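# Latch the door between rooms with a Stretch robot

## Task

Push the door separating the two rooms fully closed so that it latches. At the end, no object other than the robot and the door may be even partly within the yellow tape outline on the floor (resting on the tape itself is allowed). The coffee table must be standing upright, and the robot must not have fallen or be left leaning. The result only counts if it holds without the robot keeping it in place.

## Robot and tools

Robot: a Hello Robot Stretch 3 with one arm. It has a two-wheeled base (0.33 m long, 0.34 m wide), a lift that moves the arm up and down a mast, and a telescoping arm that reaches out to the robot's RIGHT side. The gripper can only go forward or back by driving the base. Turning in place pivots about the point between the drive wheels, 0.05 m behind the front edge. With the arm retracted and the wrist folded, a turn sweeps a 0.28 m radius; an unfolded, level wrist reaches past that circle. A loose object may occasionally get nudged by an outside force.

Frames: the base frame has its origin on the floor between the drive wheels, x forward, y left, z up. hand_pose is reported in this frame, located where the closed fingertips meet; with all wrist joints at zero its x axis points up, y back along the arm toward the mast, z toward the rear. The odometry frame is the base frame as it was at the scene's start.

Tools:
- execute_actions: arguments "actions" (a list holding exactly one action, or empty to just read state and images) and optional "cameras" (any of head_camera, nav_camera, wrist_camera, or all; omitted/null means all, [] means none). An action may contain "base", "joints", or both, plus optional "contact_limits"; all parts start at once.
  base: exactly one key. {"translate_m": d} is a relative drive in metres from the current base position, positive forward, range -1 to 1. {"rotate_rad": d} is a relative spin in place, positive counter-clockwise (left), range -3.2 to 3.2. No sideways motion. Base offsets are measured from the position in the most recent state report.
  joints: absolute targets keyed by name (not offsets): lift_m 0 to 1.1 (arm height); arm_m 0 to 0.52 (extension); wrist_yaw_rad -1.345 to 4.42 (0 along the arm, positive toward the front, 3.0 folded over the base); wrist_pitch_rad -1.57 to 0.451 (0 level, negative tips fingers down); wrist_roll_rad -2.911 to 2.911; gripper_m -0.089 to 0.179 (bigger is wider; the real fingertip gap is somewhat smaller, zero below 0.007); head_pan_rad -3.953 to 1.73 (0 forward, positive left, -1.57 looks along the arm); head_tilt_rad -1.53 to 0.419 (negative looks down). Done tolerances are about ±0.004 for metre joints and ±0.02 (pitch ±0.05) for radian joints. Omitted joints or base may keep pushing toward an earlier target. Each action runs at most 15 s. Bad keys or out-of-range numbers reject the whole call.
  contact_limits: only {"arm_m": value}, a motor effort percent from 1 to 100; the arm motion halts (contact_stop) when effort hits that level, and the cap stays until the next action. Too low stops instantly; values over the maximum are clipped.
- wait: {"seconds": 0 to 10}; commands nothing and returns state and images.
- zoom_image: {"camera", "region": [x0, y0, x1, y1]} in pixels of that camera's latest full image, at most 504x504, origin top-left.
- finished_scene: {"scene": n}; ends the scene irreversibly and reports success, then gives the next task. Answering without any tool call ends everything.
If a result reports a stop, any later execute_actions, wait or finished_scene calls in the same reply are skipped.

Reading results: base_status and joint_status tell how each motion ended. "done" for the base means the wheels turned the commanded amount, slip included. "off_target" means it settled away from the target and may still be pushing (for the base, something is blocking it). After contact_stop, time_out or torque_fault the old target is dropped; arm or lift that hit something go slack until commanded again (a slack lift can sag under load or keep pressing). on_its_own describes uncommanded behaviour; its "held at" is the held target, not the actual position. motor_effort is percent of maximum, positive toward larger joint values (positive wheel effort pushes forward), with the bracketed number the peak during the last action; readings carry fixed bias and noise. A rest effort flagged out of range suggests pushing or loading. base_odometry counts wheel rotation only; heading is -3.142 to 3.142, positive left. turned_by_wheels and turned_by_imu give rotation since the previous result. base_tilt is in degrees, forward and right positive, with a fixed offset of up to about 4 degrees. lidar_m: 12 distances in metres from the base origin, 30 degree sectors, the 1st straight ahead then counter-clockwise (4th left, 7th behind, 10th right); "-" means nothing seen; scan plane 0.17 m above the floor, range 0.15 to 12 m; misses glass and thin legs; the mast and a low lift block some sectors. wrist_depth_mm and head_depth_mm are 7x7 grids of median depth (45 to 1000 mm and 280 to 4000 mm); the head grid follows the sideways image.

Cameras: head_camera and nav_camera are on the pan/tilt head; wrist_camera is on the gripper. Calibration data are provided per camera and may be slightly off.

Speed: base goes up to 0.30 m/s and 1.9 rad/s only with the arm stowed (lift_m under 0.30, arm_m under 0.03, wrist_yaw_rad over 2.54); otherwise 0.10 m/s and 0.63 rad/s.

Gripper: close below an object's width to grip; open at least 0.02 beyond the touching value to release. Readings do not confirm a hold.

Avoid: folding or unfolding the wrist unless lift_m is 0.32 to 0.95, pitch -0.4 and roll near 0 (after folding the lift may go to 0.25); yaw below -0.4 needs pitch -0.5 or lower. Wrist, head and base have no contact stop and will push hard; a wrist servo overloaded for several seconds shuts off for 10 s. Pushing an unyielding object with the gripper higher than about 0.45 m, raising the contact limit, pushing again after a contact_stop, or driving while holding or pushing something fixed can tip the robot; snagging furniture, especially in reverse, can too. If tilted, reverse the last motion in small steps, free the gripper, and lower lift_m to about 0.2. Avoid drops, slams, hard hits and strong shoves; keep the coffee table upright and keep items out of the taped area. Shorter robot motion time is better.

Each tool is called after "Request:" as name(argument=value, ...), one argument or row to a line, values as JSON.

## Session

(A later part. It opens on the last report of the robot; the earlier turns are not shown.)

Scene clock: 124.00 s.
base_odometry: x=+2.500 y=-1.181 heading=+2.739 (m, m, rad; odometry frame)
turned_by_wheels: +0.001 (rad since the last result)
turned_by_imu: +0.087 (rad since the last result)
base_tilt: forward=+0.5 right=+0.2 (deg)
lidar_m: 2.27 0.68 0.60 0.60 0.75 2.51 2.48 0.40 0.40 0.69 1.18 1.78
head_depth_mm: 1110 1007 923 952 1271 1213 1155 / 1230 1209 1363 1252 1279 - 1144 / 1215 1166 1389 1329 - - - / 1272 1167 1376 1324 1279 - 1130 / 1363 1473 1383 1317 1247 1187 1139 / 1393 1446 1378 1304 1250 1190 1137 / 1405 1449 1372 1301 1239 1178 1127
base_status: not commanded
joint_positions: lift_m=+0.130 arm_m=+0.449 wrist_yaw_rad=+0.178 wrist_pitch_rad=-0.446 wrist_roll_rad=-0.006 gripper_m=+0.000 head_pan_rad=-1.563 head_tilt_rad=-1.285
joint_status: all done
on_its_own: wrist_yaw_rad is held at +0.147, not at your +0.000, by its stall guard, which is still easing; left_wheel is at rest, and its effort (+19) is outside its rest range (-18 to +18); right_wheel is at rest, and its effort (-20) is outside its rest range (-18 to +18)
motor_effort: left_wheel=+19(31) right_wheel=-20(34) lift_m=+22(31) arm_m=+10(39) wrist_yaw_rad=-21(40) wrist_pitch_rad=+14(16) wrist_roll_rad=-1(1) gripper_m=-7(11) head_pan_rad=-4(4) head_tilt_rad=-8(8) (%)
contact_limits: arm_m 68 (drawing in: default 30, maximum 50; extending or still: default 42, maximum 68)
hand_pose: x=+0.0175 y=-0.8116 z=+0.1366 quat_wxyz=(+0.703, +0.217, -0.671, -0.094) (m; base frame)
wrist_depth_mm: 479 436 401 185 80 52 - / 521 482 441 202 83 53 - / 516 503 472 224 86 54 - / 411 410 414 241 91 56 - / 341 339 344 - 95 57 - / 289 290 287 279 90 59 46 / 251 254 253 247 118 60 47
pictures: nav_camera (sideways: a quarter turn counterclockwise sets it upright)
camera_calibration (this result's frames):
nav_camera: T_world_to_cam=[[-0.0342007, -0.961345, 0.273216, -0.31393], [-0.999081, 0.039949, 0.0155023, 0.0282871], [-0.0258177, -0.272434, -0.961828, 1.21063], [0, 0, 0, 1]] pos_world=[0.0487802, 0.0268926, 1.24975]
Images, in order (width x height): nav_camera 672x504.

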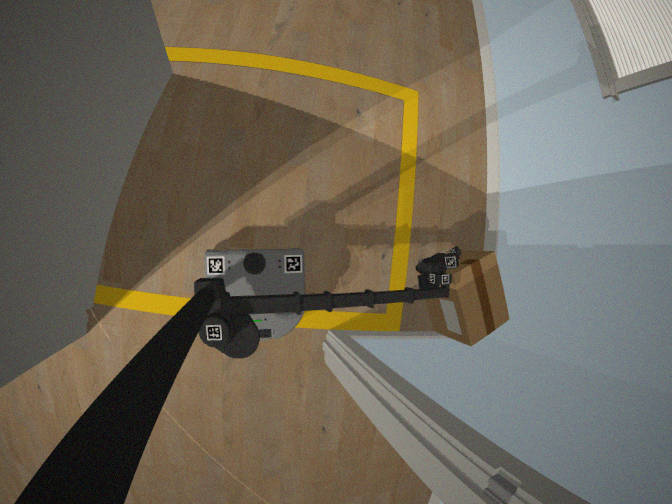

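Request:
execute_actions(
  actions=[
    {"base":{"rotate_rad":-0.25},"joints":{"arm_m":0,"lift_m":0.35,"wrist_pitch_rad":-0.4,"head_pan_rad":0,"head_tilt_rad":-0.9}},
  ],
  cameras=[],
)

Request:
execute_actions(
  actions=[
    {"base":{"translate_m":0.15},"joints":{"wrist_yaw_rad":3}},
  ],
  cameras=[],
)

Request:
execute_actions(
  actions=[
    {"base":{"translate_m":1},"joints":{"lift_m":0.28}},
  ],
  cameras=[],
)

Request:
execute_actions(
  actions=[
    {"base":{"rotate_rad":-1.35}},
  ],
  cameras=[],
)

Request:
execute_actions(
  actions=[
    {"base":{"translate_m":-1}},
  ],
  cameras=[],
)

Request:
execute_actions(
  actions=[
    {"base":{"translate_m":-0.3}},
  ],
  cameras=[],
)

Request:
execute_actions(
  actions=[
    {"base":{"rotate_rad":-0.82},"joints":{"lift_m":0.32}},
  ],
  cameras=[],
)

Request:
execute_actions(
  actions=[
    {"base":{"translate_m":1}},
  ],
  cameras=["nav_camera"],
)

Scene clock: 141.20 s.
base_odometry: x=+2.500 y=-1.181 heading=+2.489 (m, m, rad; odometry frame)
turned_by_wheels: -0.250 (rad since the last result)
turned_by_imu: -0.023 (rad since the last result)
base_tilt: forward=+0.4 right=+0.1 (deg)
lidar_m: 2.28 0.70 0.61 0.61 0.75 2.49 2.46 0.40 0.39 0.68 1.16 1.73
head_depth_mm: 2109 2308 1916 1656 1441 1280 1150 / 2149 2275 1892 1641 1436 1270 1148 / 2152 2263 1900 1626 1432 1268 1146 / 2188 2261 1876 1625 1428 1263 1140 / 2193 2250 1874 1612 1418 1263 1128 / 2229 2240 1872 1604 1406 1260 1127 / 2202 2229 1857 1600 1384 1249 1120
base_status: done
joint_positions: lift_m=+0.350 arm_m=+0.000 wrist_yaw_rad=+0.197 wrist_pitch_rad=-0.417 wrist_roll_rad=-0.006 gripper_m=+0.000 head_pan_rad=-0.007 head_tilt_rad=-0.902
joint_status: all done
on_its_own: wrist_yaw_rad is held at +0.195, not at your +0.000, by its stall guard, which is not easing now
motor_effort: left_wheel=+2(39) right_wheel=+0(50) lift_m=+34(37) arm_m=-5(10) wrist_yaw_rad=-2(47) wrist_pitch_rad=+5(11) wrist_roll_rad=-1(1) gripper_m=-2(8) head_pan_rad=+3(31) head_tilt_rad=+1(29) (%)
hand_pose: x=+0.0223 y=-0.3655 z=+0.3623 quat_wxyz=(+0.705, +0.214, -0.672, -0.078) (m; base frame)
wrist_depth_mm: - 906 827 767 721 674 447 / - - 916 829 640 643 427 / - - - 900 489 513 409 / 805 785 782 775 540 575 394 / 645 649 643 - 608 610 374 / 547 550 550 532 560 528 363 / 474 475 477 476 473 468 345
pictures: none
No camera images: the call's "cameras" was empty. Leave "cameras" out to get every camera's image.

Scene clock: 143.93 s.
base_odometry: x=+2.381 y=-1.090 heading=+2.489 (m, m, rad; odometry frame)
turned_by_wheels: +0.000 (rad since the last result)
turned_by_imu: +0.001 (rad since the last result)
base_tilt: forward=+0.4 right=+0.1 (deg)
lidar_m: 2.14 0.64 0.57 0.57 0.67 2.65 2.61 0.49 0.60 0.70 1.18 1.75
head_depth_mm: 1967 2194 1912 1638 1435 1274 1149 / 1994 2216 1930 1646 1430 1275 1146 / 2019 2212 1912 1632 1428 1267 1144 / 2023 2194 1886 1627 1425 1261 1136 / 2059 2215 1893 1609 1414 1257 1132 / 2070 2211 1872 1617 1409 1255 1133 / 2075 2224 1856 1592 1394 1242 1127
base_status: done
joint_positions: lift_m=+0.350 arm_m=+0.000 wrist_yaw_rad=+2.997 wrist_pitch_rad=-0.417 wrist_roll_rad=-0.006 gripper_m=+0.000 head_pan_rad=-0.007 head_tilt_rad=-0.902
joint_status: all done
motor_effort: left_wheel=+1(7) right_wheel=+0(6) lift_m=+33(33) arm_m=-5(6) wrist_yaw_rad=+2(3) wrist_pitch_rad=+5(5) wrist_roll_rad=-1(1) gripper_m=-3(3) head_pan_rad=+2(3) head_tilt_rad=+1(0) (%)
hand_pose: x=+0.0112 y=+0.0768 z=+0.3623 quat_wxyz=(+0.196, +0.698, +0.097, +0.682) (m; base frame)
wrist_depth_mm: - - 562 551 533 518 496 / - - 615 588 572 559 539 / - - 675 658 638 616 593 / 785 779 747 720 707 678 738 / 651 642 664 - 654 662 657 / 549 554 - 539 560 559 562 / 474 488 - 478 479 482 483
pictures: none
No camera images: the call's "cameras" was empty. Leave "cameras" out to get every camera's image.

Scene clock: 149.27 s.
base_odometry: x=+1.586 y=-0.483 heading=+2.489 (m, m, rad; odometry frame)
turned_by_wheels: +0.000 (rad since the last result)
turned_by_imu: +0.005 (rad since the last result)
base_tilt: forward=+0.5 right=+0.2 (deg)
lidar_m: 1.15 1.23 1.49 2.55 0.51 0.60 1.42 1.34 1.22 1.20 1.29 1.17
head_depth_mm: 1041 1207 1432 1610 1445 1277 1151 / 1049 1218 1455 1608 1431 1270 1146 / 1058 1233 1471 1615 1431 1272 1144 / 1068 1247 1475 1636 1423 1267 1144 / 1071 1254 1498 1608 1409 1260 1127 / 1081 1260 1520 1598 1401 1258 1130 / 1091 1282 1534 1597 1405 1244 1130
base_status: done
joint_positions: lift_m=+0.280 arm_m=+0.000 wrist_yaw_rad=+2.998 wrist_pitch_rad=-0.417 wrist_roll_rad=-0.006 gripper_m=+0.000 head_pan_rad=-0.007 head_tilt_rad=-0.901
joint_status: all done
motor_effort: left_wheel=+0(12) right_wheel=+1(7) lift_m=+16(31) arm_m=-5(5) wrist_yaw_rad=+2(2) wrist_pitch_rad=+5(5) wrist_roll_rad=-1(1) gripper_m=-2(2) head_pan_rad=+2(2) head_tilt_rad=+1(2) (%)
hand_pose: x=+0.0109 y=+0.0769 z=+0.2933 quat_wxyz=(+0.196, +0.698, +0.097, +0.682) (m; base frame)
wrist_depth_mm: - - - - - - - / - - - - - - - / 793 - 872 905 898 915 896 / 473 682 681 687 694 693 702 / 516 554 573 - 564 574 569 / 469 489 - - 477 479 477 / - - - - 412 412 411
pictures: none
No camera images: the call's "cameras" was empty. Leave "cameras" out to get every camera's image.

Scene clock: 151.33 s.
base_odometry: x=+1.586 y=-0.483 heading=+1.139 (m, m, rad; odometry frame)
turned_by_wheels: -1.350 (rad since the last result)
turned_by_imu: -1.358 (rad since the last result)
base_tilt: forward=+0.5 right=+0.1 (deg)
lidar_m: 1.21 1.28 1.15 1.16 1.39 2.16 2.45 0.51 1.08 1.42 1.34 1.20
head_depth_mm: 1039 1225 1427 1600 1439 1275 1148 / 1085 1267 1500 1636 1444 1275 1151 / 1120 1314 1535 1629 1427 1267 1139 / 1170 1372 1633 1610 1418 1267 1137 / 1207 1403 1685 1611 1410 1257 1139 / 1253 1470 1740 1602 1409 1249 1128 / 1290 1528 1779 1590 1402 1253 1125
base_status: done
joint_positions: lift_m=+0.280 arm_m=+0.000 wrist_yaw_rad=+2.998 wrist_pitch_rad=-0.417 wrist_roll_rad=-0.006 gripper_m=+0.000 head_pan_rad=-0.007 head_tilt_rad=-0.901
joint_status: not commanded
motor_effort: left_wheel=+2(16) right_wheel=+0(7) lift_m=+16(16) arm_m=-5(5) wrist_yaw_rad=+2(1) wrist_pitch_rad=+5(5) wrist_roll_rad=-1(1) gripper_m=-3(3) head_pan_rad=+2(2) head_tilt_rad=+1(1) (%)
hand_pose: x=+0.0109 y=+0.0769 z=+0.2933 quat_wxyz=(+0.196, +0.698, +0.097, +0.682) (m; base frame)
wrist_depth_mm: - - - - - - 923 / - - - - - - - / 870 - 894 899 901 892 914 / 677 678 694 689 693 708 702 / 550 558 570 - 560 564 565 / 469 489 - - 475 478 477 / - - - - 413 412 416
pictures: none
No camera images: the call's "cameras" was empty. Leave "cameras" out to get every camera's image.

Scene clock: 156.37 s.
base_odometry: x=+1.168 y=-1.391 heading=+1.139 (m, m, rad; odometry frame)
turned_by_wheels: +0.000 (rad since the last result)
turned_by_imu: -0.004 (rad since the last result)
base_tilt: forward=+0.5 right=+0.1 (deg)
lidar_m: 2.15 1.65 1.47 1.21 1.71 1.61 1.61 1.16 1.04 0.79 0.57 0.55
head_depth_mm: 1932 2156 669 740 902 1158 1143 / 1990 2206 1911 1629 1024 1229 1143 / 2048 2216 1907 1624 1418 1272 1140 / 2125 2254 1902 1617 1419 1259 1152 / 2206 2260 1875 1617 1412 1261 1137 / 2289 2225 1871 1607 1414 1258 1135 / 2344 2203 1857 1595 1408 1249 1131
base_status: done
joint_positions: lift_m=+0.280 arm_m=+0.000 wrist_yaw_rad=+2.998 wrist_pitch_rad=-0.417 wrist_roll_rad=-0.006 gripper_m=+0.000 head_pan_rad=-0.007 head_tilt_rad=-0.901
joint_status: not commanded
motor_effort: left_wheel=+2(8) right_wheel=-1(8) lift_m=+16(16) arm_m=-5(5) wrist_yaw_rad=+0(1) wrist_pitch_rad=+5(5) wrist_roll_rad=-1(1) gripper_m=-2(3) head_pan_rad=+2(3) head_tilt_rad=+1(1) (%)
hand_pose: x=+0.0109 y=+0.0769 z=+0.2933 quat_wxyz=(+0.196, +0.698, +0.097, +0.682) (m; base frame)
wrist_depth_mm: - - - - - - - / - - - - - - - / 855 - 900 891 905 914 899 / 681 683 671 696 687 689 683 / 555 560 572 - 569 570 564 / 469 491 - - 478 480 478 / - - - - 412 413 416
pictures: none
No camera images: the call's "cameras" was empty. Leave "cameras" out to get every camera's image.

Scene clock: 159.20 s.
base_odometry: x=+1.043 y=-1.664 heading=+1.139 (m, m, rad; odometry frame)
turned_by_wheels: +0.000 (rad since the last result)
turned_by_imu: -0.001 (rad since the last result)
base_tilt: forward=+0.5 right=+0.2 (deg)
lidar_m: 2.44 1.75 1.27 1.47 1.48 1.32 1.33 1.06 0.94 0.94 0.84 0.81
head_depth_mm: 713 816 942 1115 1368 1277 1144 / 2259 2100 1024 1197 1391 1266 1146 / 2341 2285 1908 1602 1430 1273 1147 / 2421 2270 1891 1620 1420 1272 1140 / 2493 2253 1866 1616 1411 1263 1139 / 2528 2223 1866 1613 1414 1253 1127 / 2524 2223 1856 1600 1410 1248 1128
base_status: done
joint_positions: lift_m=+0.280 arm_m=+0.000 wrist_yaw_rad=+2.998 wrist_pitch_rad=-0.417 wrist_roll_rad=-0.006 gripper_m=+0.000 head_pan_rad=-0.007 head_tilt_rad=-0.901
joint_status: not commanded
motor_effort: left_wheel=+3(9) right_wheel=-1(8) lift_m=+16(16) arm_m=-5(5) wrist_yaw_rad=+2(1) wrist_pitch_rad=+5(5) wrist_roll_rad=-1(1) gripper_m=-3(2) head_pan_rad=+2(2) head_tilt_rad=+1(0) (%)
hand_pose: x=+0.0109 y=+0.0769 z=+0.2933 quat_wxyz=(+0.196, +0.698, +0.097, +0.682) (m; base frame)
wrist_depth_mm: - - - - - - - / - - - - - - - / 890 - 879 895 889 893 914 / 680 682 686 694 695 695 691 / 554 559 568 - 568 561 568 / 470 489 - - 478 480 473 / - - - - 410 419 415
pictures: none
No camera images: the call's "cameras" was empty. Leave "cameras" out to get every camera's image.

Scene clock: 161.23 s.
base_odometry: x=+1.043 y=-1.664 heading=+0.319 (m, m, rad; odometry frame)
turned_by_wheels: -0.820 (rad since the last result)
turned_by_imu: -0.828 (rad since the last result)
base_tilt: forward=+0.5 right=+0.2 (deg)
lidar_m: 0.81 0.81 2.16 1.62 1.55 1.47 1.37 1.33 1.30 0.97 0.94 0.97
head_depth_mm: 876 1036 1280 1535 1429 1272 1153 / 844 995 1212 1534 1430 1276 1148 / 812 952 1149 1438 1428 1273 1140 / 785 915 1094 1360 1428 1262 1133 / 758 883 1045 1289 1409 1257 1138 / 733 846 1001 1220 1403 1261 1128 / 710 814 959 1149 1365 1253 1130
base_status: done
joint_positions: lift_m=+0.320 arm_m=+0.000 wrist_yaw_rad=+2.998 wrist_pitch_rad=-0.417 wrist_roll_rad=-0.006 gripper_m=+0.000 head_pan_rad=-0.007 head_tilt_rad=-0.901
joint_status: all done
motor_effort: left_wheel=+2(11) right_wheel=-1(7) lift_m=+33(36) arm_m=-5(5) wrist_yaw_rad=+0(1) wrist_pitch_rad=+5(5) wrist_roll_rad=-1(1) gripper_m=-3(3) head_pan_rad=+1(3) head_tilt_rad=+1(1) (%)
hand_pose: x=+0.0109 y=+0.0769 z=+0.3324 quat_wxyz=(+0.196, +0.698, +0.097, +0.682) (m; base frame)
wrist_depth_mm: - - - - - - - / - - - - - - - / 954 - - - - - 930 / 745 725 747 750 761 756 708 / 604 607 627 - 625 616 623 / 515 513 - 512 522 524 518 / 443 - - 449 445 454 450
pictures: none
No camera images: the call's "cameras" was empty. Leave "cameras" out to get every camera's image.

Scene clock: 172.33 s.
base_odometry: x=+1.992 y=-1.350 heading=+0.319 (m, m, rad; odometry frame)
turned_by_wheels: +0.000 (rad since the last result)
turned_by_imu: +0.015 (rad since the last result)
base_tilt: forward=+0.5 right=+0.3 (deg)
lidar_m: - 0.15 0.17 2.09 2.07 1.95 2.26 1.59 0.65 0.24 0.15 -
head_depth_mm: - - - - - - 307 / - - - - - - 320 / - - - - - - 341 / - - - - - - 360 / - - - - - - 368 / - - - - - - 395 / - - - - - - 423
base_status: done
joint_positions: lift_m=+0.320 arm_m=+0.000 wrist_yaw_rad=+2.998 wrist_pitch_rad=-0.417 wrist_roll_rad=-0.006 gripper_m=+0.000 head_pan_rad=-0.005 head_tilt_rad=-0.900
joint_status: not commanded
motor_effort: left_wheel=+0(89) right_wheel=+0(12) lift_m=+33(33) arm_m=-5(5) wrist_yaw_rad=+1(1) wrist_pitch_rad=+5(5) wrist_roll_rad=-1(1) gripper_m=-3(2) head_pan_rad=+2(2) head_tilt_rad=+1(1) (%)
hand_pose: x=+0.0109 y=+0.0770 z=+0.3326 quat_wxyz=(+0.196, +0.698, +0.097, +0.682) (m; base frame)
wrist_depth_mm: - - - - 310 159 107 / - - - - 306 159 107 / 977 - - - 309 159 107 / 741 754 749 751 307 159 107 / 605 607 632 - 307 159 107 / 516 514 - 512 271 159 107 / 443 - - 449 355 159 107
pictures: nav_camera (sideways: a quarter turn counterclockwise sets it upright)
camera_calibration (this result's frames):
nav_camera: T_world_to_cam=[[0.787692, -0.0448515, 0.614434, -0.763397], [-0.0542036, -0.998524, -0.00340071, 0.0471299], [0.61368, -0.0306259, -0.788961, 0.982119], [0, 0, 0, 1]] pos_world=[0.00116981, 0.042899, 1.24407]
Images, in order (width x height): nav_camera 672x504.

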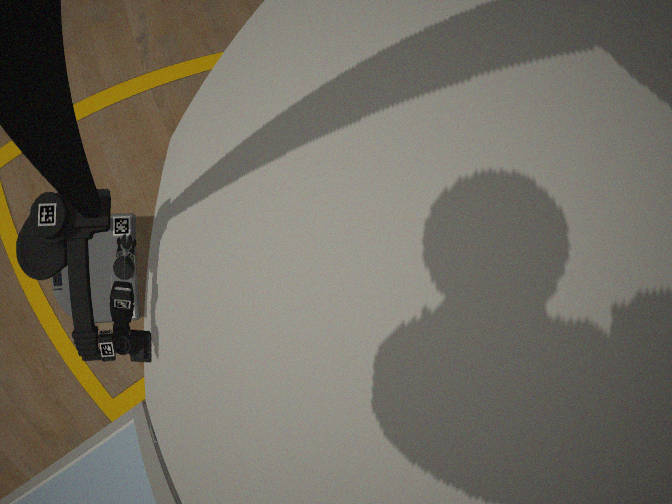

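Request:
execute_actions(
  actions=[
    {"base":{"rotate_rad":0.5}},
  ],
  cameras=[],
)

Request:
execute_actions(
  actions=[
    {"base":{"translate_m":0.4}},
  ],
  cameras=[],
)

Request:
execute_actions(
  actions=[
    {"base":{"rotate_rad":-1.55}},
  ],
  cameras=[],
)

Request:
execute_actions(
  actions=[
    {"base":{"translate_m":0.42}},
  ],
  cameras=[],
)

Request:
execute_actions(
  actions=[
    {"base":{"translate_m":-0.3}},
  ],
  cameras=["nav_camera"],
)

Scene clock: 181.27 s.
base_odometry: x=+1.992 y=-1.350 heading=+0.819 (m, m, rad; odometry frame)
turned_by_wheels: +0.500 (rad since the last result)
turned_by_imu: +0.403 (rad since the last result)
base_tilt: forward=+0.4 right=+0.2 (deg)
lidar_m: 0.21 0.33 2.07 2.03 2.07 2.32 2.19 0.75 0.44 0.23 0.19 0.19
head_depth_mm: - - - - 290 331 434 / - - - - 308 385 531 / - - - 294 346 460 682 / - - - 316 405 569 962 / - - 299 364 489 750 1117 / - 289 329 429 616 1098 1128 / - 307 382 525 833 1246 1119
base_status: done
joint_positions: lift_m=+0.320 arm_m=+0.000 wrist_yaw_rad=+2.997 wrist_pitch_rad=-0.416 wrist_roll_rad=-0.006 gripper_m=+0.000 head_pan_rad=-0.005 head_tilt_rad=-0.899
joint_status: not commanded
motor_effort: left_wheel=+0(18) right_wheel=+2(32) lift_m=+31(32) arm_m=+1(5) wrist_yaw_rad=+1(18) wrist_pitch_rad=+5(5) wrist_roll_rad=-1(1) gripper_m=-3(3) head_pan_rad=+1(1) head_tilt_rad=-1(0) (%)
hand_pose: x=+0.0112 y=+0.0773 z=+0.3327 quat_wxyz=(+0.196, +0.698, +0.097, +0.682) (m; base frame)
wrist_depth_mm: - - - - - - - / - - - - - - - / 942 - - - - - - / 746 750 754 757 747 757 701 / 610 607 617 - 618 615 412 / 515 514 - 510 521 524 370 / 445 - - 453 454 451 331
pictures: none
No camera images: the call's "cameras" was empty. Leave "cameras" out to get every camera's image.

Scene clock: 186.30 s.
base_odometry: x=+2.265 y=-1.057 heading=+0.819 (m, m, rad; odometry frame)
turned_by_wheels: +0.000 (rad since the last result)
turned_by_imu: -0.052 (rad since the last result)
base_tilt: forward=+0.5 right=+0.2 (deg)
lidar_m: 0.31 1.19 1.49 2.08 2.10 2.57 2.58 0.67 0.28 0.21 0.20 0.22
head_depth_mm: - - 291 314 353 404 472 / - 297 328 371 427 504 615 / - 329 372 392 541 671 880 / 1100 1286 1431 367 1396 1206 1125 / 1090 1262 1488 1528 1427 1266 1135 / 1074 1241 1476 1612 1414 1254 1135 / 1058 1218 1446 1588 1399 1245 1125
base_status: done
joint_positions: lift_m=+0.320 arm_m=+0.000 wrist_yaw_rad=+2.997 wrist_pitch_rad=-0.416 wrist_roll_rad=-0.006 gripper_m=+0.000 head_pan_rad=-0.005 head_tilt_rad=-0.898
joint_status: not commanded
motor_effort: left_wheel=+0(26) right_wheel=+1(34) lift_m=+29(31) arm_m=+6(8) wrist_yaw_rad=+1(13) wrist_pitch_rad=+5(5) wrist_roll_rad=-1(1) gripper_m=-3(3) head_pan_rad=+1(1) head_tilt_rad=-1(0) (%)
hand_pose: x=+0.0110 y=+0.0777 z=+0.3328 quat_wxyz=(+0.196, +0.698, +0.097, +0.682) (m; base frame)
wrist_depth_mm: - - - - - - - / - - - - - - - / 954 - - - - - 946 / 741 753 752 758 761 763 786 / 607 608 616 - 627 615 616 / 513 515 - 504 525 522 528 / 447 - - 450 450 457 453
pictures: none
No camera images: the call's "cameras" was empty. Leave "cameras" out to get every camera's image.

Scene clock: 189.70 s.
base_odometry: x=+2.265 y=-1.057 heading=-0.731 (m, m, rad; odometry frame)
turned_by_wheels: -1.550 (rad since the last result)
turned_by_imu: -1.568 (rad since the last result)
base_tilt: forward=+0.4 right=+0.2 (deg)
lidar_m: 0.21 0.20 0.22 0.31 1.20 1.51 2.08 2.11 2.60 2.57 0.64 0.27
head_depth_mm: - - 317 423 637 1220 1154 / - - 300 377 536 935 1146 / - - 290 340 465 736 1121 / - - - 315 411 608 1090 / - - - 298 366 516 876 / - - - - 331 450 703 / - - - - 308 398 584
base_status: done
joint_positions: lift_m=+0.320 arm_m=+0.000 wrist_yaw_rad=+2.998 wrist_pitch_rad=-0.416 wrist_roll_rad=-0.006 gripper_m=+0.000 head_pan_rad=-0.005 head_tilt_rad=-0.898
joint_status: not commanded
motor_effort: left_wheel=+2(9) right_wheel=-1(4) lift_m=+29(29) arm_m=+5(6) wrist_yaw_rad=+2(2) wrist_pitch_rad=+5(5) wrist_roll_rad=-1(1) gripper_m=-3(2) head_pan_rad=+2(2) head_tilt_rad=-1(0) (%)
hand_pose: x=+0.0110 y=+0.0777 z=+0.3328 quat_wxyz=(+0.196, +0.698, +0.097, +0.682) (m; base frame)
wrist_depth_mm: 891 - - 346 255 202 167 / - - - 380 274 212 174 / 959 - - 415 292 225 181 / 740 755 746 449 313 235 190 / 609 617 618 - 332 251 199 / 516 520 - 519 345 267 209 / 445 - - 452 429 285 220
pictures: none
No camera images: the call's "cameras" was empty. Leave "cameras" out to get every camera's image.

Scene clock: 194.87 s.
base_odometry: x=+2.578 y=-1.337 heading=-0.730 (m, m, rad; odometry frame)
turned_by_wheels: +0.000 (rad since the last result)
turned_by_imu: +0.080 (rad since the last result)
base_tilt: forward=+0.4 right=+0.1 (deg)
lidar_m: - - 0.15 0.19 0.85 1.68 2.46 2.48 2.65 0.25 0.15 -
head_depth_mm: - - - - - - - / - - - - - - - / - - - - - - - / - - - - - - - / - - - - - - - / - - - - - - - / - - - - - - -
base_status: done
joint_positions: lift_m=+0.320 arm_m=+0.000 wrist_yaw_rad=+3.002 wrist_pitch_rad=-0.416 wrist_roll_rad=-0.006 gripper_m=+0.000 head_pan_rad=+0.012 head_tilt_rad=-0.903
joint_status: not commanded
on_its_own: left_wheel is at rest, and its effort (+35) is outside its rest range (-18 to +18)
motor_effort: left_wheel=+35(99) right_wheel=+6(20) lift_m=+28(29) arm_m=+4(5) wrist_yaw_rad=-1(4) wrist_pitch_rad=+5(5) wrist_roll_rad=-1(1) gripper_m=-3(3) head_pan_rad=-5(8) head_tilt_rad=+2(2) (%)
hand_pose: x=+0.0099 y=+0.0778 z=+0.3329 quat_wxyz=(+0.194, +0.698, +0.098, +0.682) (m; base frame)
wrist_depth_mm: - - 927 288 126 81 59 / - - 865 313 131 83 60 / 969 - 913 340 136 85 61 / 739 751 763 363 141 87 63 / 606 610 638 - 145 89 64 / 510 517 - 365 137 91 65 / 446 - - - 180 93 66
pictures: none
No camera images: the call's "cameras" was empty. Leave "cameras" out to get every camera's image.

Scene clock: 199.10 s.
base_odometry: x=+2.355 y=-1.137 heading=-0.730 (m, m, rad; odometry frame)
turned_by_wheels: +0.000 (rad since the last result)
turned_by_imu: -0.001 (rad since the last result)
base_tilt: forward=+0.4 right=+0.2 (deg)
lidar_m: 0.35 0.36 0.49 0.81 1.25 1.66 2.16 2.22 2.66 1.58 0.52 0.37
head_depth_mm: 301 352 420 524 694 1023 1147 / 300 349 418 520 685 1010 1142 / 299 348 415 516 676 998 1140 / 298 346 413 511 670 977 1139 / 299 344 410 508 664 963 1138 / 297 342 407 503 657 946 1133 / 296 341 405 500 651 937 1124
base_status: done
joint_positions: lift_m=+0.320 arm_m=+0.000 wrist_yaw_rad=+3.002 wrist_pitch_rad=-0.416 wrist_roll_rad=-0.006 gripper_m=+0.000 head_pan_rad=+0.007 head_tilt_rad=-0.901
joint_status: not commanded
motor_effort: left_wheel=+2(27) right_wheel=+0(5) lift_m=+28(28) arm_m=+4(4) wrist_yaw_rad=-2(3) wrist_pitch_rad=+5(5) wrist_roll_rad=-1(1) gripper_m=-3(3) head_pan_rad=-5(5) head_tilt_rad=+1(1) (%)
hand_pose: x=+0.0099 y=+0.0778 z=+0.3329 quat_wxyz=(+0.194, +0.698, +0.098, +0.682) (m; base frame)
wrist_depth_mm: - - - 932 705 452 330 / - - - 890 716 457 336 / 950 - - 929 726 470 344 / 735 741 761 740 692 477 347 / 608 610 640 - 619 487 356 / 509 513 - 529 518 494 360 / 446 - - - 453 448 364
pictures: nav_camera (sideways: a quarter turn counterclockwise sets it upright)
camera_calibration (this result's frames):
nav_camera: T_world_to_cam=[[0.789196, -0.0356392, 0.613106, -0.761676], [-0.0425407, -0.999089, -0.00331711, 0.0469499], [0.612666, -0.0234641, -0.789994, 0.983468], [0, 0, 0, 1]] pos_world=[0.000571605, 0.0428378, 1.24408]
Images, in order (width x height): nav_camera 672x504.

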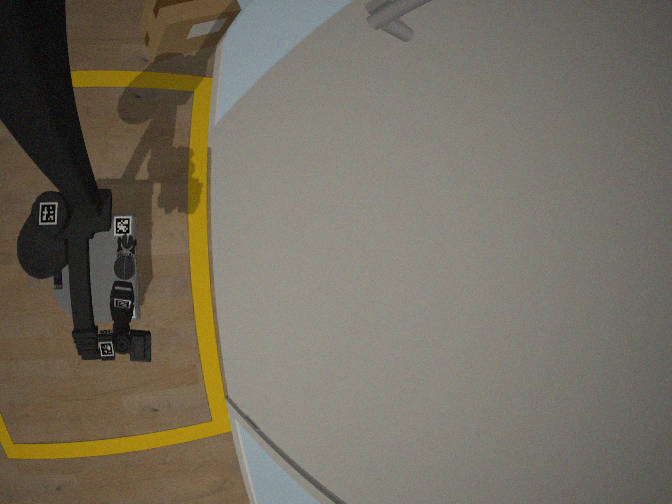

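Request:
finished_scene(
  scene=1,
)

The scene is finished: the task was done.


## Next scene

The same job, from a new start.

Request:
execute_actions(
  actions=[
    {"joints":{"lift_m":0.28,"wrist_pitch_rad":-0.4,"head_tilt_rad":-0.7}},
  ],
  cameras=["nav_camera"],
)

Scene clock: 3.47 s.
base_odometry: x=+0.000 y=+0.000 heading=+0.000 (m, m, rad; odometry frame)
turned_by_wheels: +0.000 (rad since the last result)
turned_by_imu: +0.000 (rad since the last result)
base_tilt: forward=+0.4 right=+0.2 (deg)
lidar_m: 0.86 0.74 0.72 0.75 1.02 1.36 2.56 1.71 1.77 1.17 0.86 0.83
head_depth_mm: 686 756 838 940 1070 1238 1209 / 718 794 883 998 1142 1302 1211 / 749 832 935 1065 1231 1354 1211 / 788 877 989 1136 1329 1385 1195 / 829 927 1060 1217 1451 1375 1199 / 871 980 1119 1267 1447 1375 1186 / 864 938 1012 1118 1230 1307 1189
base_status: not commanded
joint_positions: lift_m=+0.281 arm_m=-0.001 wrist_yaw_rad=+2.845 wrist_pitch_rad=-0.418 wrist_roll_rad=-0.007 gripper_m=+0.037 head_pan_rad=-0.007 head_tilt_rad=-0.691
joint_status: all done
motor_effort: left_wheel=+0(1) right_wheel=+1(1) lift_m=+13(23) arm_m=+0(0) wrist_yaw_rad=-1(1) wrist_pitch_rad=+6(5) wrist_roll_rad=+0(0) gripper_m=+1(0) head_pan_rad=-1(1) head_tilt_rad=-5(41) (%)
hand_pose: x=+0.0444 y=+0.0704 z=+0.2932 quat_wxyz=(+0.248, +0.703, +0.044, +0.665) (m; base frame)
wrist_depth_mm: - 775 728 683 650 614 594 / - 851 804 747 701 678 639 / - 884 850 793 766 718 698 / - 682 680 690 711 726 703 / 530 565 562 566 587 572 589 / 472 - - 475 469 488 491 / - - - 413 415 419 420
pictures: nav_camera (sideways: a quarter turn counterclockwise sets it upright)
camera_calibration (this result's frames):
nav_camera: T_world_to_cam=[[0.643013, -0.0454344, 0.764506, -0.95808], [-0.0543532, -0.998429, -0.0136208, 0.0604385], [0.763924, -0.0327949, -0.644473, 0.793291], [0, 0, 0, 1]] pos_world=[0.0133294, 0.0428298, 1.24453]
Images, in order (width x height): nav_camera 672x504.

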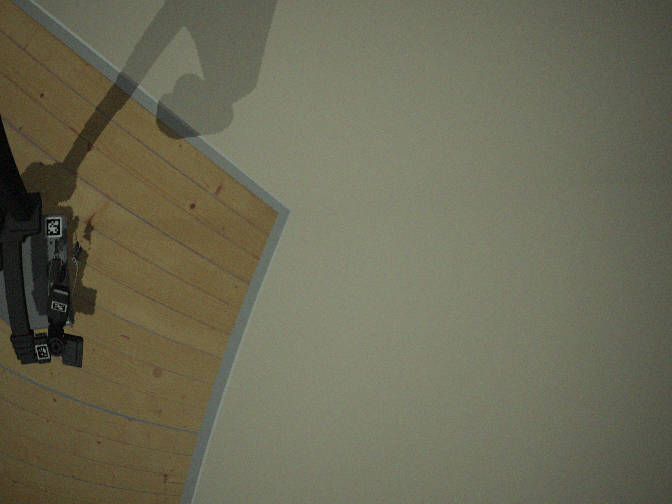

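Request:
execute_actions(
  actions=[
    {"base":{"rotate_rad":-2.9}},
  ],
  cameras=["nav_camera"],
)

Scene clock: 8.30 s.
base_odometry: x=+0.000 y=+0.000 heading=-2.900 (m, m, rad; odometry frame)
turned_by_wheels: -2.900 (rad since the last result)
turned_by_imu: -2.922 (rad since the last result)
base_tilt: forward=+0.5 right=+0.2 (deg)
lidar_m: 2.10 1.51 1.69 0.96 0.83 0.83 0.83 0.72 0.72 0.82 1.36 1.41
head_depth_mm: 2745 2997 2580 1998 1648 1395 1206 / 2879 3127 2575 1995 1625 1390 1209 / 2610 2981 2543 1986 1638 1383 1202 / 2365 2633 2515 1977 1638 1374 1203 / 2109 2363 2470 1974 1620 1381 1197 / 1940 2136 2302 1961 1625 1374 1195 / 1790 1968 2129 1909 1602 1367 1185
base_status: done
joint_positions: lift_m=+0.281 arm_m=-0.001 wrist_yaw_rad=+2.845 wrist_pitch_rad=-0.418 wrist_roll_rad=-0.007 gripper_m=+0.037 head_pan_rad=-0.007 head_tilt_rad=-0.692
joint_status: not commanded
motor_effort: left_wheel=+2(16) right_wheel=-1(7) lift_m=+14(14) arm_m=-1(1) wrist_yaw_rad=-1(1) wrist_pitch_rad=+6(6) wrist_roll_rad=+0(0) gripper_m=+0(0) head_pan_rad=-1(1) head_tilt_rad=-4(5) (%)
hand_pose: x=+0.0444 y=+0.0704 z=+0.2932 quat_wxyz=(+0.248, +0.703, +0.044, +0.665) (m; base frame)
wrist_depth_mm: - 853 - - - - - / - 914 - - - - - / - 854 880 891 907 944 954 / - 685 701 702 700 703 731 / 552 564 558 561 584 579 585 / 464 - - 482 471 491 482 / - - - 413 414 418 421
pictures: nav_camera (sideways: a quarter turn counterclockwise sets it upright)
camera_calibration (this result's frames):
nav_camera: T_world_to_cam=[[0.643769, -0.0454392, 0.76387, -0.957255], [-0.0543664, -0.998429, -0.0135735, 0.060377], [0.763286, -0.0327907, -0.645228, 0.794276], [0, 0, 0, 1]] pos_world=[0.0132728, 0.0428301, 1.24453]
Images, in order (width x height): nav_camera 672x504.

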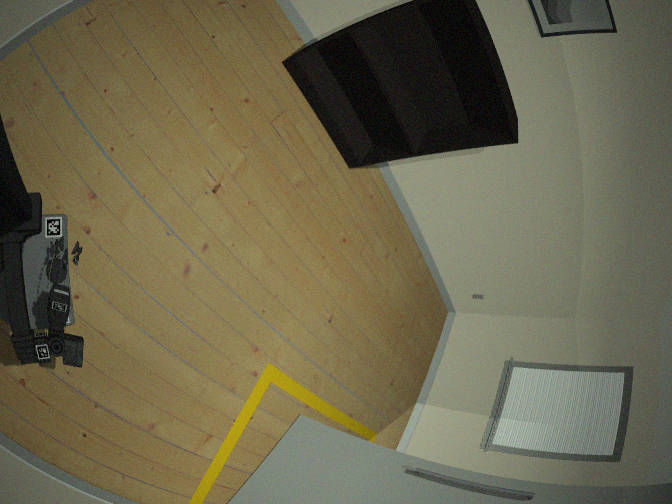

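Same layout.

Request:
execute_actions(
  actions=[
    {"base":{"rotate_rad":-0.25}},
  ],
  cameras=[],
)

Request:
execute_actions(
  actions=[
    {"base":{"translate_m":1},"joints":{"head_pan_rad":-1.7}},
  ],
  cameras=[],
)

Request:
execute_actions(
  actions=[
    {"base":{"translate_m":0.7}},
  ],
  cameras=["nav_camera"],
)

Scene clock: 13.57 s.
base_odometry: x=+0.000 y=+0.000 heading=+3.133 (m, m, rad; odometry frame)
turned_by_wheels: -0.250 (rad since the last result)
turned_by_imu: -0.251 (rad since the last result)
base_tilt: forward=+0.5 right=+0.2 (deg)
lidar_m: 2.56 1.72 1.77 1.17 0.86 0.83 0.86 0.74 0.71 0.74 1.02 1.36
head_depth_mm: 2523 2773 2572 1869 1646 1400 1212 / 2594 2873 2538 2010 1655 1392 1202 / 2745 3022 2525 1971 1635 1388 1201 / 2918 3128 2511 1967 1625 1379 1200 / 2864 3057 2485 1969 1616 1383 1203 / 2496 2733 2494 1957 1618 1377 1195 / 2239 2411 2420 1922 1610 1365 1181
base_status: done
joint_positions: lift_m=+0.281 arm_m=-0.001 wrist_yaw_rad=+2.845 wrist_pitch_rad=-0.418 wrist_roll_rad=-0.007 gripper_m=+0.037 head_pan_rad=-0.007 head_tilt_rad=-0.692
joint_status: not commanded
motor_effort: left_wheel=+2(13) right_wheel=-1(7) lift_m=+14(14) arm_m=-1(1) wrist_yaw_rad=-1(0) wrist_pitch_rad=+6(6) wrist_roll_rad=+0(0) gripper_m=+1(0) head_pan_rad=-1(1) head_tilt_rad=-5(4) (%)
hand_pose: x=+0.0444 y=+0.0704 z=+0.2932 quat_wxyz=(+0.248, +0.703, +0.044, +0.665) (m; base frame)
wrist_depth_mm: - - - - - - - / - - - - - - - / - 861 884 893 918 897 949 / - 684 691 704 694 708 721 / 554 574 560 558 576 582 585 / 463 - - 480 464 487 485 / - - - 411 418 418 421
pictures: none
No camera images: the call's "cameras" was empty. Leave "cameras" out to get every camera's image.

Scene clock: 18.60 s.
base_odometry: x=-1.000 y=+0.008 heading=+3.133 (m, m, rad; odometry frame)
turned_by_wheels: +0.000 (rad since the last result)
turned_by_imu: +0.005 (rad since the last result)
base_tilt: forward=+0.5 right=+0.2 (deg)
lidar_m: 1.83 1.35 1.01 1.30 1.75 1.69 1.72 1.26 1.22 0.75 0.69 2.08
head_depth_mm: 1018 1122 1255 1405 1581 1401 1212 / 1053 1166 1306 1469 1598 1386 1208 / 1064 1194 1353 1545 1641 1375 1199 / 954 1070 1223 1426 1593 1382 1194 / 844 936 1051 1198 1390 1378 1195 / 754 831 922 1027 1169 1312 1197 / 684 744 816 900 1007 1138 1193
base_status: done
joint_positions: lift_m=+0.281 arm_m=-0.001 wrist_yaw_rad=+2.845 wrist_pitch_rad=-0.418 wrist_roll_rad=-0.007 gripper_m=+0.037 head_pan_rad=-1.693 head_tilt_rad=-0.692
joint_status: all done
motor_effort: left_wheel=+1(14) right_wheel=+0(7) lift_m=+14(14) arm_m=-1(1) wrist_yaw_rad=+0(0) wrist_pitch_rad=+5(6) wrist_roll_rad=+0(0) gripper_m=+0(1) head_pan_rad=-3(34) head_tilt_rad=-4(5) (%)
hand_pose: x=+0.0444 y=+0.0705 z=+0.2933 quat_wxyz=(+0.248, +0.703, +0.044, +0.665) (m; base frame)
wrist_depth_mm: - - - - - - - / - - - - - - - / - 865 896 885 909 912 944 / - 671 685 683 697 714 722 / 544 571 553 563 577 564 584 / 462 - - 486 466 481 484 / - - - 414 416 420 418
pictures: none
No camera images: the call's "cameras" was empty. Leave "cameras" out to get every camera's image.

Scene clock: 22.63 s.
base_odometry: x=-1.700 y=+0.014 heading=+3.133 (m, m, rad; odometry frame)
turned_by_wheels: +0.000 (rad since the last result)
turned_by_imu: +0.003 (rad since the last result)
base_tilt: forward=+0.5 right=+0.2 (deg)
lidar_m: 1.32 0.98 0.95 0.91 1.31 2.29 2.21 1.63 0.74 1.58 1.52 1.48
head_depth_mm: 3173 3390 2442 1818 1116 1393 1211 / 3301 3482 2526 1999 1638 1329 1205 / 3429 3471 2544 1990 1638 1395 1201 / 1488 1700 1948 1986 1616 1385 1203 / 1520 1693 1944 1963 1615 1375 1195 / 1582 1765 1949 1912 1618 1375 1198 / 1642 1865 1945 1892 1608 1372 1186
base_status: done
joint_positions: lift_m=+0.281 arm_m=-0.001 wrist_yaw_rad=+2.845 wrist_pitch_rad=-0.418 wrist_roll_rad=-0.007 gripper_m=+0.037 head_pan_rad=-1.693 head_tilt_rad=-0.692
joint_status: not commanded
motor_effort: left_wheel=+1(15) right_wheel=+0(7) lift_m=+14(14) arm_m=-1(1) wrist_yaw_rad=+0(0) wrist_pitch_rad=+6(5) wrist_roll_rad=+0(0) gripper_m=+0(1) head_pan_rad=-3(4) head_tilt_rad=-5(2) (%)
hand_pose: x=+0.0444 y=+0.0705 z=+0.2933 quat_wxyz=(+0.247, +0.703, +0.044, +0.665) (m; base frame)
wrist_depth_mm: - 835 941 912 860 817 763 / - 925 - 999 957 880 820 / - 885 904 908 903 900 871 / - 669 674 689 703 703 715 / 542 567 558 569 584 578 579 / 465 - - 480 467 487 485 / - - - 420 418 420 421
pictures: nav_camera (sideways: a quarter turn counterclockwise sets it upright)
camera_calibration (this result's frames):
nav_camera: T_world_to_cam=[[-0.119526, -0.634573, 0.763564, -0.9522], [-0.985469, 0.169314, -0.0135508, 0.0660272], [-0.120683, -0.754088, -0.64559, 0.80014], [0, 0, 0, 1]] pos_world=[0.0478185, -0.012044, 1.24452]
Images, in order (width x height): nav_camera 672x504.

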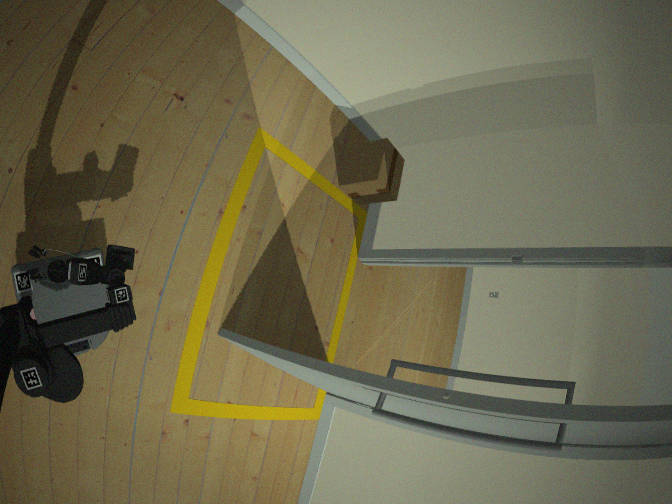

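Request:
execute_actions(
  actions=[
    {"base":{"translate_m":-0.8},"joints":{"head_pan_rad":0.6,"head_tilt_rad":-1.0}},
  ],
  cameras=[],
)

Request:
execute_actions(
  actions=[
    {"base":{"rotate_rad":-1.2}},
  ],
  cameras=[],
)

Request:
execute_actions(
  actions=[
    {"base":{"translate_m":0.55}},
  ],
  cameras=[],
)

Request:
execute_actions(
  actions=[
    {"base":{"translate_m":0.75},"joints":{"lift_m":0.32}},
  ],
  cameras=[],
)

Request:
execute_actions(
  actions=[
    {"base":{"rotate_rad":-0.85}},
  ],
  cameras=[],
)

Request:
execute_actions(
  actions=[
    {"base":{"translate_m":0.38}},
  ],
  cameras=[],
)

Request:
execute_actions(
  actions=[
    {"base":{"translate_m":-0.3}},
  ],
  cameras=["nav_camera"],
)

Scene clock: 37.47 s.
base_odometry: x=-0.900 y=+0.007 heading=+3.133 (m, m, rad; odometry frame)
turned_by_wheels: +0.000 (rad since the last result)
turned_by_imu: -0.003 (rad since the last result)
base_tilt: forward=+0.5 right=+0.2 (deg)
lidar_m: 1.90 1.40 1.06 1.28 1.66 1.60 1.65 1.21 1.17 0.84 0.73 2.16
head_depth_mm: 1751 1967 1740 1515 1364 1234 1126 / 1642 1913 1737 1517 1358 1227 1120 / 1551 1846 1713 1518 1358 1231 1119 / 1468 1738 1705 1507 1347 1219 1111 / 1405 1631 1710 1495 1344 1217 1127 / 1334 1551 1676 1492 1328 1214 1112 / 1271 1463 1627 1483 1327 1209 1098
base_status: done
joint_positions: lift_m=+0.281 arm_m=-0.001 wrist_yaw_rad=+2.845 wrist_pitch_rad=-0.417 wrist_roll_rad=-0.007 gripper_m=+0.037 head_pan_rad=+0.593 head_tilt_rad=-0.988
joint_status: all done
motor_effort: left_wheel=+1(10) right_wheel=+0(6) lift_m=+14(14) arm_m=-1(1) wrist_yaw_rad=-1(0) wrist_pitch_rad=+5(5) wrist_roll_rad=+0(0) gripper_m=+0(0) head_pan_rad=+2(32) head_tilt_rad=-6(29) (%)
hand_pose: x=+0.0444 y=+0.0705 z=+0.2933 quat_wxyz=(+0.247, +0.703, +0.044, +0.665) (m; base frame)
wrist_depth_mm: - - - - - - - / - - - - - - - / - 883 886 886 891 916 920 / - 685 686 699 719 715 710 / 534 574 561 561 581 571 589 / 464 - - 469 463 489 483 / - - - 414 419 419 423
pictures: none
No camera images: the call's "cameras" was empty. Leave "cameras" out to get every camera's image.

Scene clock: 39.43 s.
base_odometry: x=-0.900 y=+0.007 heading=+1.933 (m, m, rad; odometry frame)
turned_by_wheels: -1.200 (rad since the last result)
turned_by_imu: -1.207 (rad since the last result)
base_tilt: forward=+0.4 right=+0.2 (deg)
lidar_m: 0.73 2.16 2.18 1.47 1.32 1.29 1.71 1.60 1.62 1.27 1.17 0.93
head_depth_mm: 2065 1880 907 1136 1346 1229 1125 / 2147 2000 1724 1255 1361 1236 1116 / 2124 1972 1717 1514 1350 1225 1117 / 2081 1974 1703 1509 1347 1224 1112 / 2071 1962 1699 1503 1342 1215 1118 / 2065 1952 1685 1490 1333 1209 1118 / 2044 1936 1676 1483 1333 1207 1101
base_status: done
joint_positions: lift_m=+0.281 arm_m=-0.001 wrist_yaw_rad=+2.845 wrist_pitch_rad=-0.417 wrist_roll_rad=-0.007 gripper_m=+0.037 head_pan_rad=+0.593 head_tilt_rad=-0.988
joint_status: not commanded
motor_effort: left_wheel=+2(15) right_wheel=+0(6) lift_m=+14(14) arm_m=-1(1) wrist_yaw_rad=+0(0) wrist_pitch_rad=+6(5) wrist_roll_rad=+0(0) gripper_m=+0(0) head_pan_rad=+2(2) head_tilt_rad=-6(6) (%)
hand_pose: x=+0.0444 y=+0.0705 z=+0.2933 quat_wxyz=(+0.247, +0.703, +0.044, +0.665) (m; base frame)
wrist_depth_mm: - - - - - - - / - - - - - - - / - 861 879 914 909 936 947 / - 671 694 694 700 704 720 / 532 569 559 560 579 581 573 / 464 - - 474 464 492 483 / - - - 416 414 416 425
pictures: none
No camera images: the call's "cameras" was empty. Leave "cameras" out to get every camera's image.

Scene clock: 43.00 s.
base_odometry: x=-1.095 y=+0.522 heading=+1.933 (m, m, rad; odometry frame)
turned_by_wheels: +0.000 (rad since the last result)
turned_by_imu: +0.003 (rad since the last result)
base_tilt: forward=+0.5 right=+0.2 (deg)
lidar_m: 0.22 0.21 1.75 1.84 1.69 1.45 1.82 2.03 1.38 0.91 0.61 0.28
head_depth_mm: - - - 304 391 597 1094 / - - - 313 405 631 1097 / - - - 309 427 667 1098 / - - - 316 421 667 1106 / - - - 338 514 1183 1123 / 1641 1871 1694 1490 1336 1209 1119 / 1624 1850 1678 1484 1334 1199 1100
base_status: done
joint_positions: lift_m=+0.281 arm_m=-0.001 wrist_yaw_rad=+2.845 wrist_pitch_rad=-0.417 wrist_roll_rad=-0.007 gripper_m=+0.037 head_pan_rad=+0.593 head_tilt_rad=-0.988
joint_status: not commanded
motor_effort: left_wheel=+2(14) right_wheel=-1(7) lift_m=+14(14) arm_m=-1(1) wrist_yaw_rad=-1(0) wrist_pitch_rad=+5(5) wrist_roll_rad=+0(0) gripper_m=+0(0) head_pan_rad=+2(2) head_tilt_rad=-7(6) (%)
hand_pose: x=+0.0444 y=+0.0705 z=+0.2934 quat_wxyz=(+0.247, +0.703, +0.044, +0.665) (m; base frame)
wrist_depth_mm: - - - - - 189 160 / - - - - - 200 168 / - 861 898 897 853 211 177 / - 685 685 697 638 224 185 / 546 561 565 564 299 241 196 / 466 - - 477 355 259 206 / - - - 413 391 271 220
pictures: none
No camera images: the call's "cameras" was empty. Leave "cameras" out to get every camera's image.

Scene clock: 51.77 s.
base_odometry: x=-1.361 y=+1.223 heading=+1.933 (m, m, rad; odometry frame)
turned_by_wheels: +0.000 (rad since the last result)
turned_by_imu: +0.031 (rad since the last result)
base_tilt: forward=+0.5 right=+0.2 (deg)
lidar_m: 0.16 0.23 1.15 1.45 2.13 2.09 2.55 2.58 0.51 0.21 0.16 0.16
head_depth_mm: 990 1116 - - 297 326 379 / 1093 1260 1443 - 345 419 512 / 1087 1286 1425 1206 1331 455 793 / 1076 1275 1455 1212 1323 1219 1100 / 1067 1266 1539 1496 1337 1228 1125 / 1066 1251 1524 1500 1337 1204 1120 / 1057 1244 1503 1488 1336 1202 1100
base_status: done
joint_positions: lift_m=+0.319 arm_m=-0.001 wrist_yaw_rad=+2.842 wrist_pitch_rad=-0.418 wrist_roll_rad=-0.007 gripper_m=+0.037 head_pan_rad=+0.594 head_tilt_rad=-0.990
joint_status: all done
motor_effort: left_wheel=+0(69) right_wheel=+1(30) lift_m=+36(36) arm_m=-1(1) wrist_yaw_rad=+2(9) wrist_pitch_rad=+5(8) wrist_roll_rad=+0(0) gripper_m=+0(4) head_pan_rad=+2(2) head_tilt_rad=-5(7) (%)
hand_pose: x=+0.0451 y=+0.0702 z=+0.3321 quat_wxyz=(+0.249, +0.703, +0.043, +0.664) (m; base frame)
wrist_depth_mm: - - - - - 916 821 / - - - - - 944 570 / - 940 936 937 - 914 495 / - 747 747 756 765 638 184 / 589 619 616 621 631 625 177 / 506 - - 520 513 490 170 / 452 - - 450 462 244 165
pictures: none
No camera images: the call's "cameras" was empty. Leave "cameras" out to get every camera's image.

Scene clock: 54.07 s.
base_odometry: x=-1.361 y=+1.223 heading=+1.084 (m, m, rad; odometry frame)
turned_by_wheels: -0.850 (rad since the last result)
turned_by_imu: -0.859 (rad since the last result)
base_tilt: forward=+0.4 right=+0.2 (deg)
lidar_m: 0.16 0.16 0.18 0.63 1.21 1.78 2.13 2.09 2.69 1.14 0.32 0.18
head_depth_mm: - - - - - 349 633 / - - - - 293 384 753 / - - - - 302 425 936 / - - - - 319 478 1070 / - - - - 330 546 1101 / - - - - 351 455 1119 / - - - 294 358 1169 1108
base_status: done
joint_positions: lift_m=+0.319 arm_m=-0.001 wrist_yaw_rad=+2.842 wrist_pitch_rad=-0.418 wrist_roll_rad=-0.007 gripper_m=+0.037 head_pan_rad=+0.594 head_tilt_rad=-0.990
joint_status: not commanded
motor_effort: left_wheel=+4(8) right_wheel=-1(3) lift_m=+35(35) arm_m=-1(1) wrist_yaw_rad=+2(1) wrist_pitch_rad=+5(6) wrist_roll_rad=+0(0) gripper_m=+0(0) head_pan_rad=+1(2) head_tilt_rad=-4(5) (%)
hand_pose: x=+0.0451 y=+0.0702 z=+0.3321 quat_wxyz=(+0.249, +0.703, +0.043, +0.664) (m; base frame)
wrist_depth_mm: - 970 - 705 180 142 117 / - - - 651 193 149 122 / - 958 951 713 206 157 127 / - 745 751 338 222 166 132 / 588 618 610 484 224 176 139 / 515 - - 437 267 187 145 / 450 - - 431 293 193 153
pictures: none
No camera images: the call's "cameras" was empty. Leave "cameras" out to get every camera's image.

Scene clock: 58.87 s.
base_odometry: x=-1.183 y=+1.559 heading=+1.083 (m, m, rad; odometry frame)
turned_by_wheels: +0.000 (rad since the last result)
turned_by_imu: -0.083 (rad since the last result)
base_tilt: forward=+0.4 right=+0.2 (deg)
lidar_m: - - 0.15 0.22 0.61 1.57 2.47 2.41 2.76 0.21 0.15 -
head_depth_mm: - - - - - - - / - - - - - - - / - - - - - - - / - - - - - - 422 / - - - - - - 460 / - - - - - 377 1102 / - - - - - 439 1113
base_status: done
joint_positions: lift_m=+0.320 arm_m=-0.001 wrist_yaw_rad=+2.912 wrist_pitch_rad=-0.426 wrist_roll_rad=-0.006 gripper_m=+0.036 head_pan_rad=+0.599 head_tilt_rad=-1.004
joint_status: not commanded
on_its_own: wrist_yaw_rad is at rest, and its effort (-44) is outside its rest range (-12 to +12)
motor_effort: left_wheel=+17(56) right_wheel=+17(34) lift_m=+30(36) arm_m=+0(1) wrist_yaw_rad=-44(48) wrist_pitch_rad=+8(8) wrist_roll_rad=-1(1) gripper_m=+17(17) head_pan_rad=-1(5) head_tilt_rad=+2(6) (%)
hand_pose: x=+0.0297 y=+0.0734 z=+0.3307 quat_wxyz=(+0.228, +0.701, +0.070, +0.672) (m; base frame)
wrist_depth_mm: - 907 938 193 96 63 49 / - 590 742 210 100 65 50 / 921 623 697 230 103 67 50 / 720 - 719 249 108 69 51 / 607 - 628 - 113 71 51 / 508 512 - 288 108 73 52 / 444 - - 242 138 75 54
pictures: none
No camera images: the call's "cameras" was empty. Leave "cameras" out to get every camera's image.

Scene clock: 63.10 s.
base_odometry: x=-1.324 y=+1.294 heading=+1.083 (m, m, rad; odometry frame)
turned_by_wheels: +0.000 (rad since the last result)
turned_by_imu: -0.001 (rad since the last result)
base_tilt: forward=+0.6 right=+0.2 (deg)
lidar_m: 0.35 0.37 0.51 0.60 1.14 1.58 2.17 2.14 2.76 1.34 0.50 0.37
head_depth_mm: 313 357 417 499 623 829 1099 / 331 382 451 548 702 968 1118 / 348 409 489 609 802 1178 1116 / 360 371 501 663 932 1205 1107 / 390 464 571 751 1094 1207 1124 / 423 518 661 896 1278 1205 1117 / 467 576 749 1066 1305 1202 1112
base_status: done
joint_positions: lift_m=+0.320 arm_m=-0.001 wrist_yaw_rad=+2.932 wrist_pitch_rad=-0.419 wrist_roll_rad=-0.006 gripper_m=+0.037 head_pan_rad=+0.599 head_tilt_rad=-1.001
joint_status: not commanded
on_its_own: wrist_yaw_rad is held at +2.928, not at its first target +2.845, by its stall guard, which is not easing now
motor_effort: left_wheel=+1(14) right_wheel=+1(14) lift_m=+30(30) arm_m=+0(0) wrist_yaw_rad=-2(46) wrist_pitch_rad=+6(8) wrist_roll_rad=-1(1) gripper_m=+0(16) head_pan_rad=+0(0) head_tilt_rad=+0(3) (%)
hand_pose: x=+0.0255 y=+0.0753 z=+0.3323 quat_wxyz=(+0.219, +0.701, +0.075, +0.675) (m; base frame)
wrist_depth_mm: - 937 983 - 653 419 316 / 965 - - 647 656 424 322 / 933 - 922 703 690 424 326 / 713 - 738 760 690 454 334 / 611 581 609 620 599 476 338 / 515 518 - 527 508 483 347 / 459 - - 457 454 445 353
pictures: nav_camera (sideways: a quarter turn counterclockwise sets it upright)
camera_calibration (this result's frames):
nav_camera: T_world_to_cam=[[0.721692, 0.442993, 0.5319, -0.655468], [0.522266, -0.852781, 0.00161801, 0.0370795], [0.454311, 0.276626, -0.846806, 1.05829], [0, 0, 0, 1]] pos_world=[-0.0271121, 0.0292382, 1.24475]
Images, in order (width x height): nav_camera 672x504.

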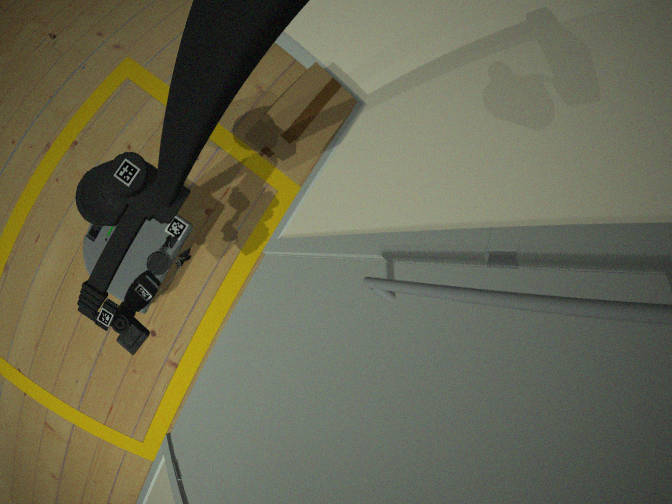

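Request:
finished_scene(
  scene=2,
)

The scene is finished: the task was done.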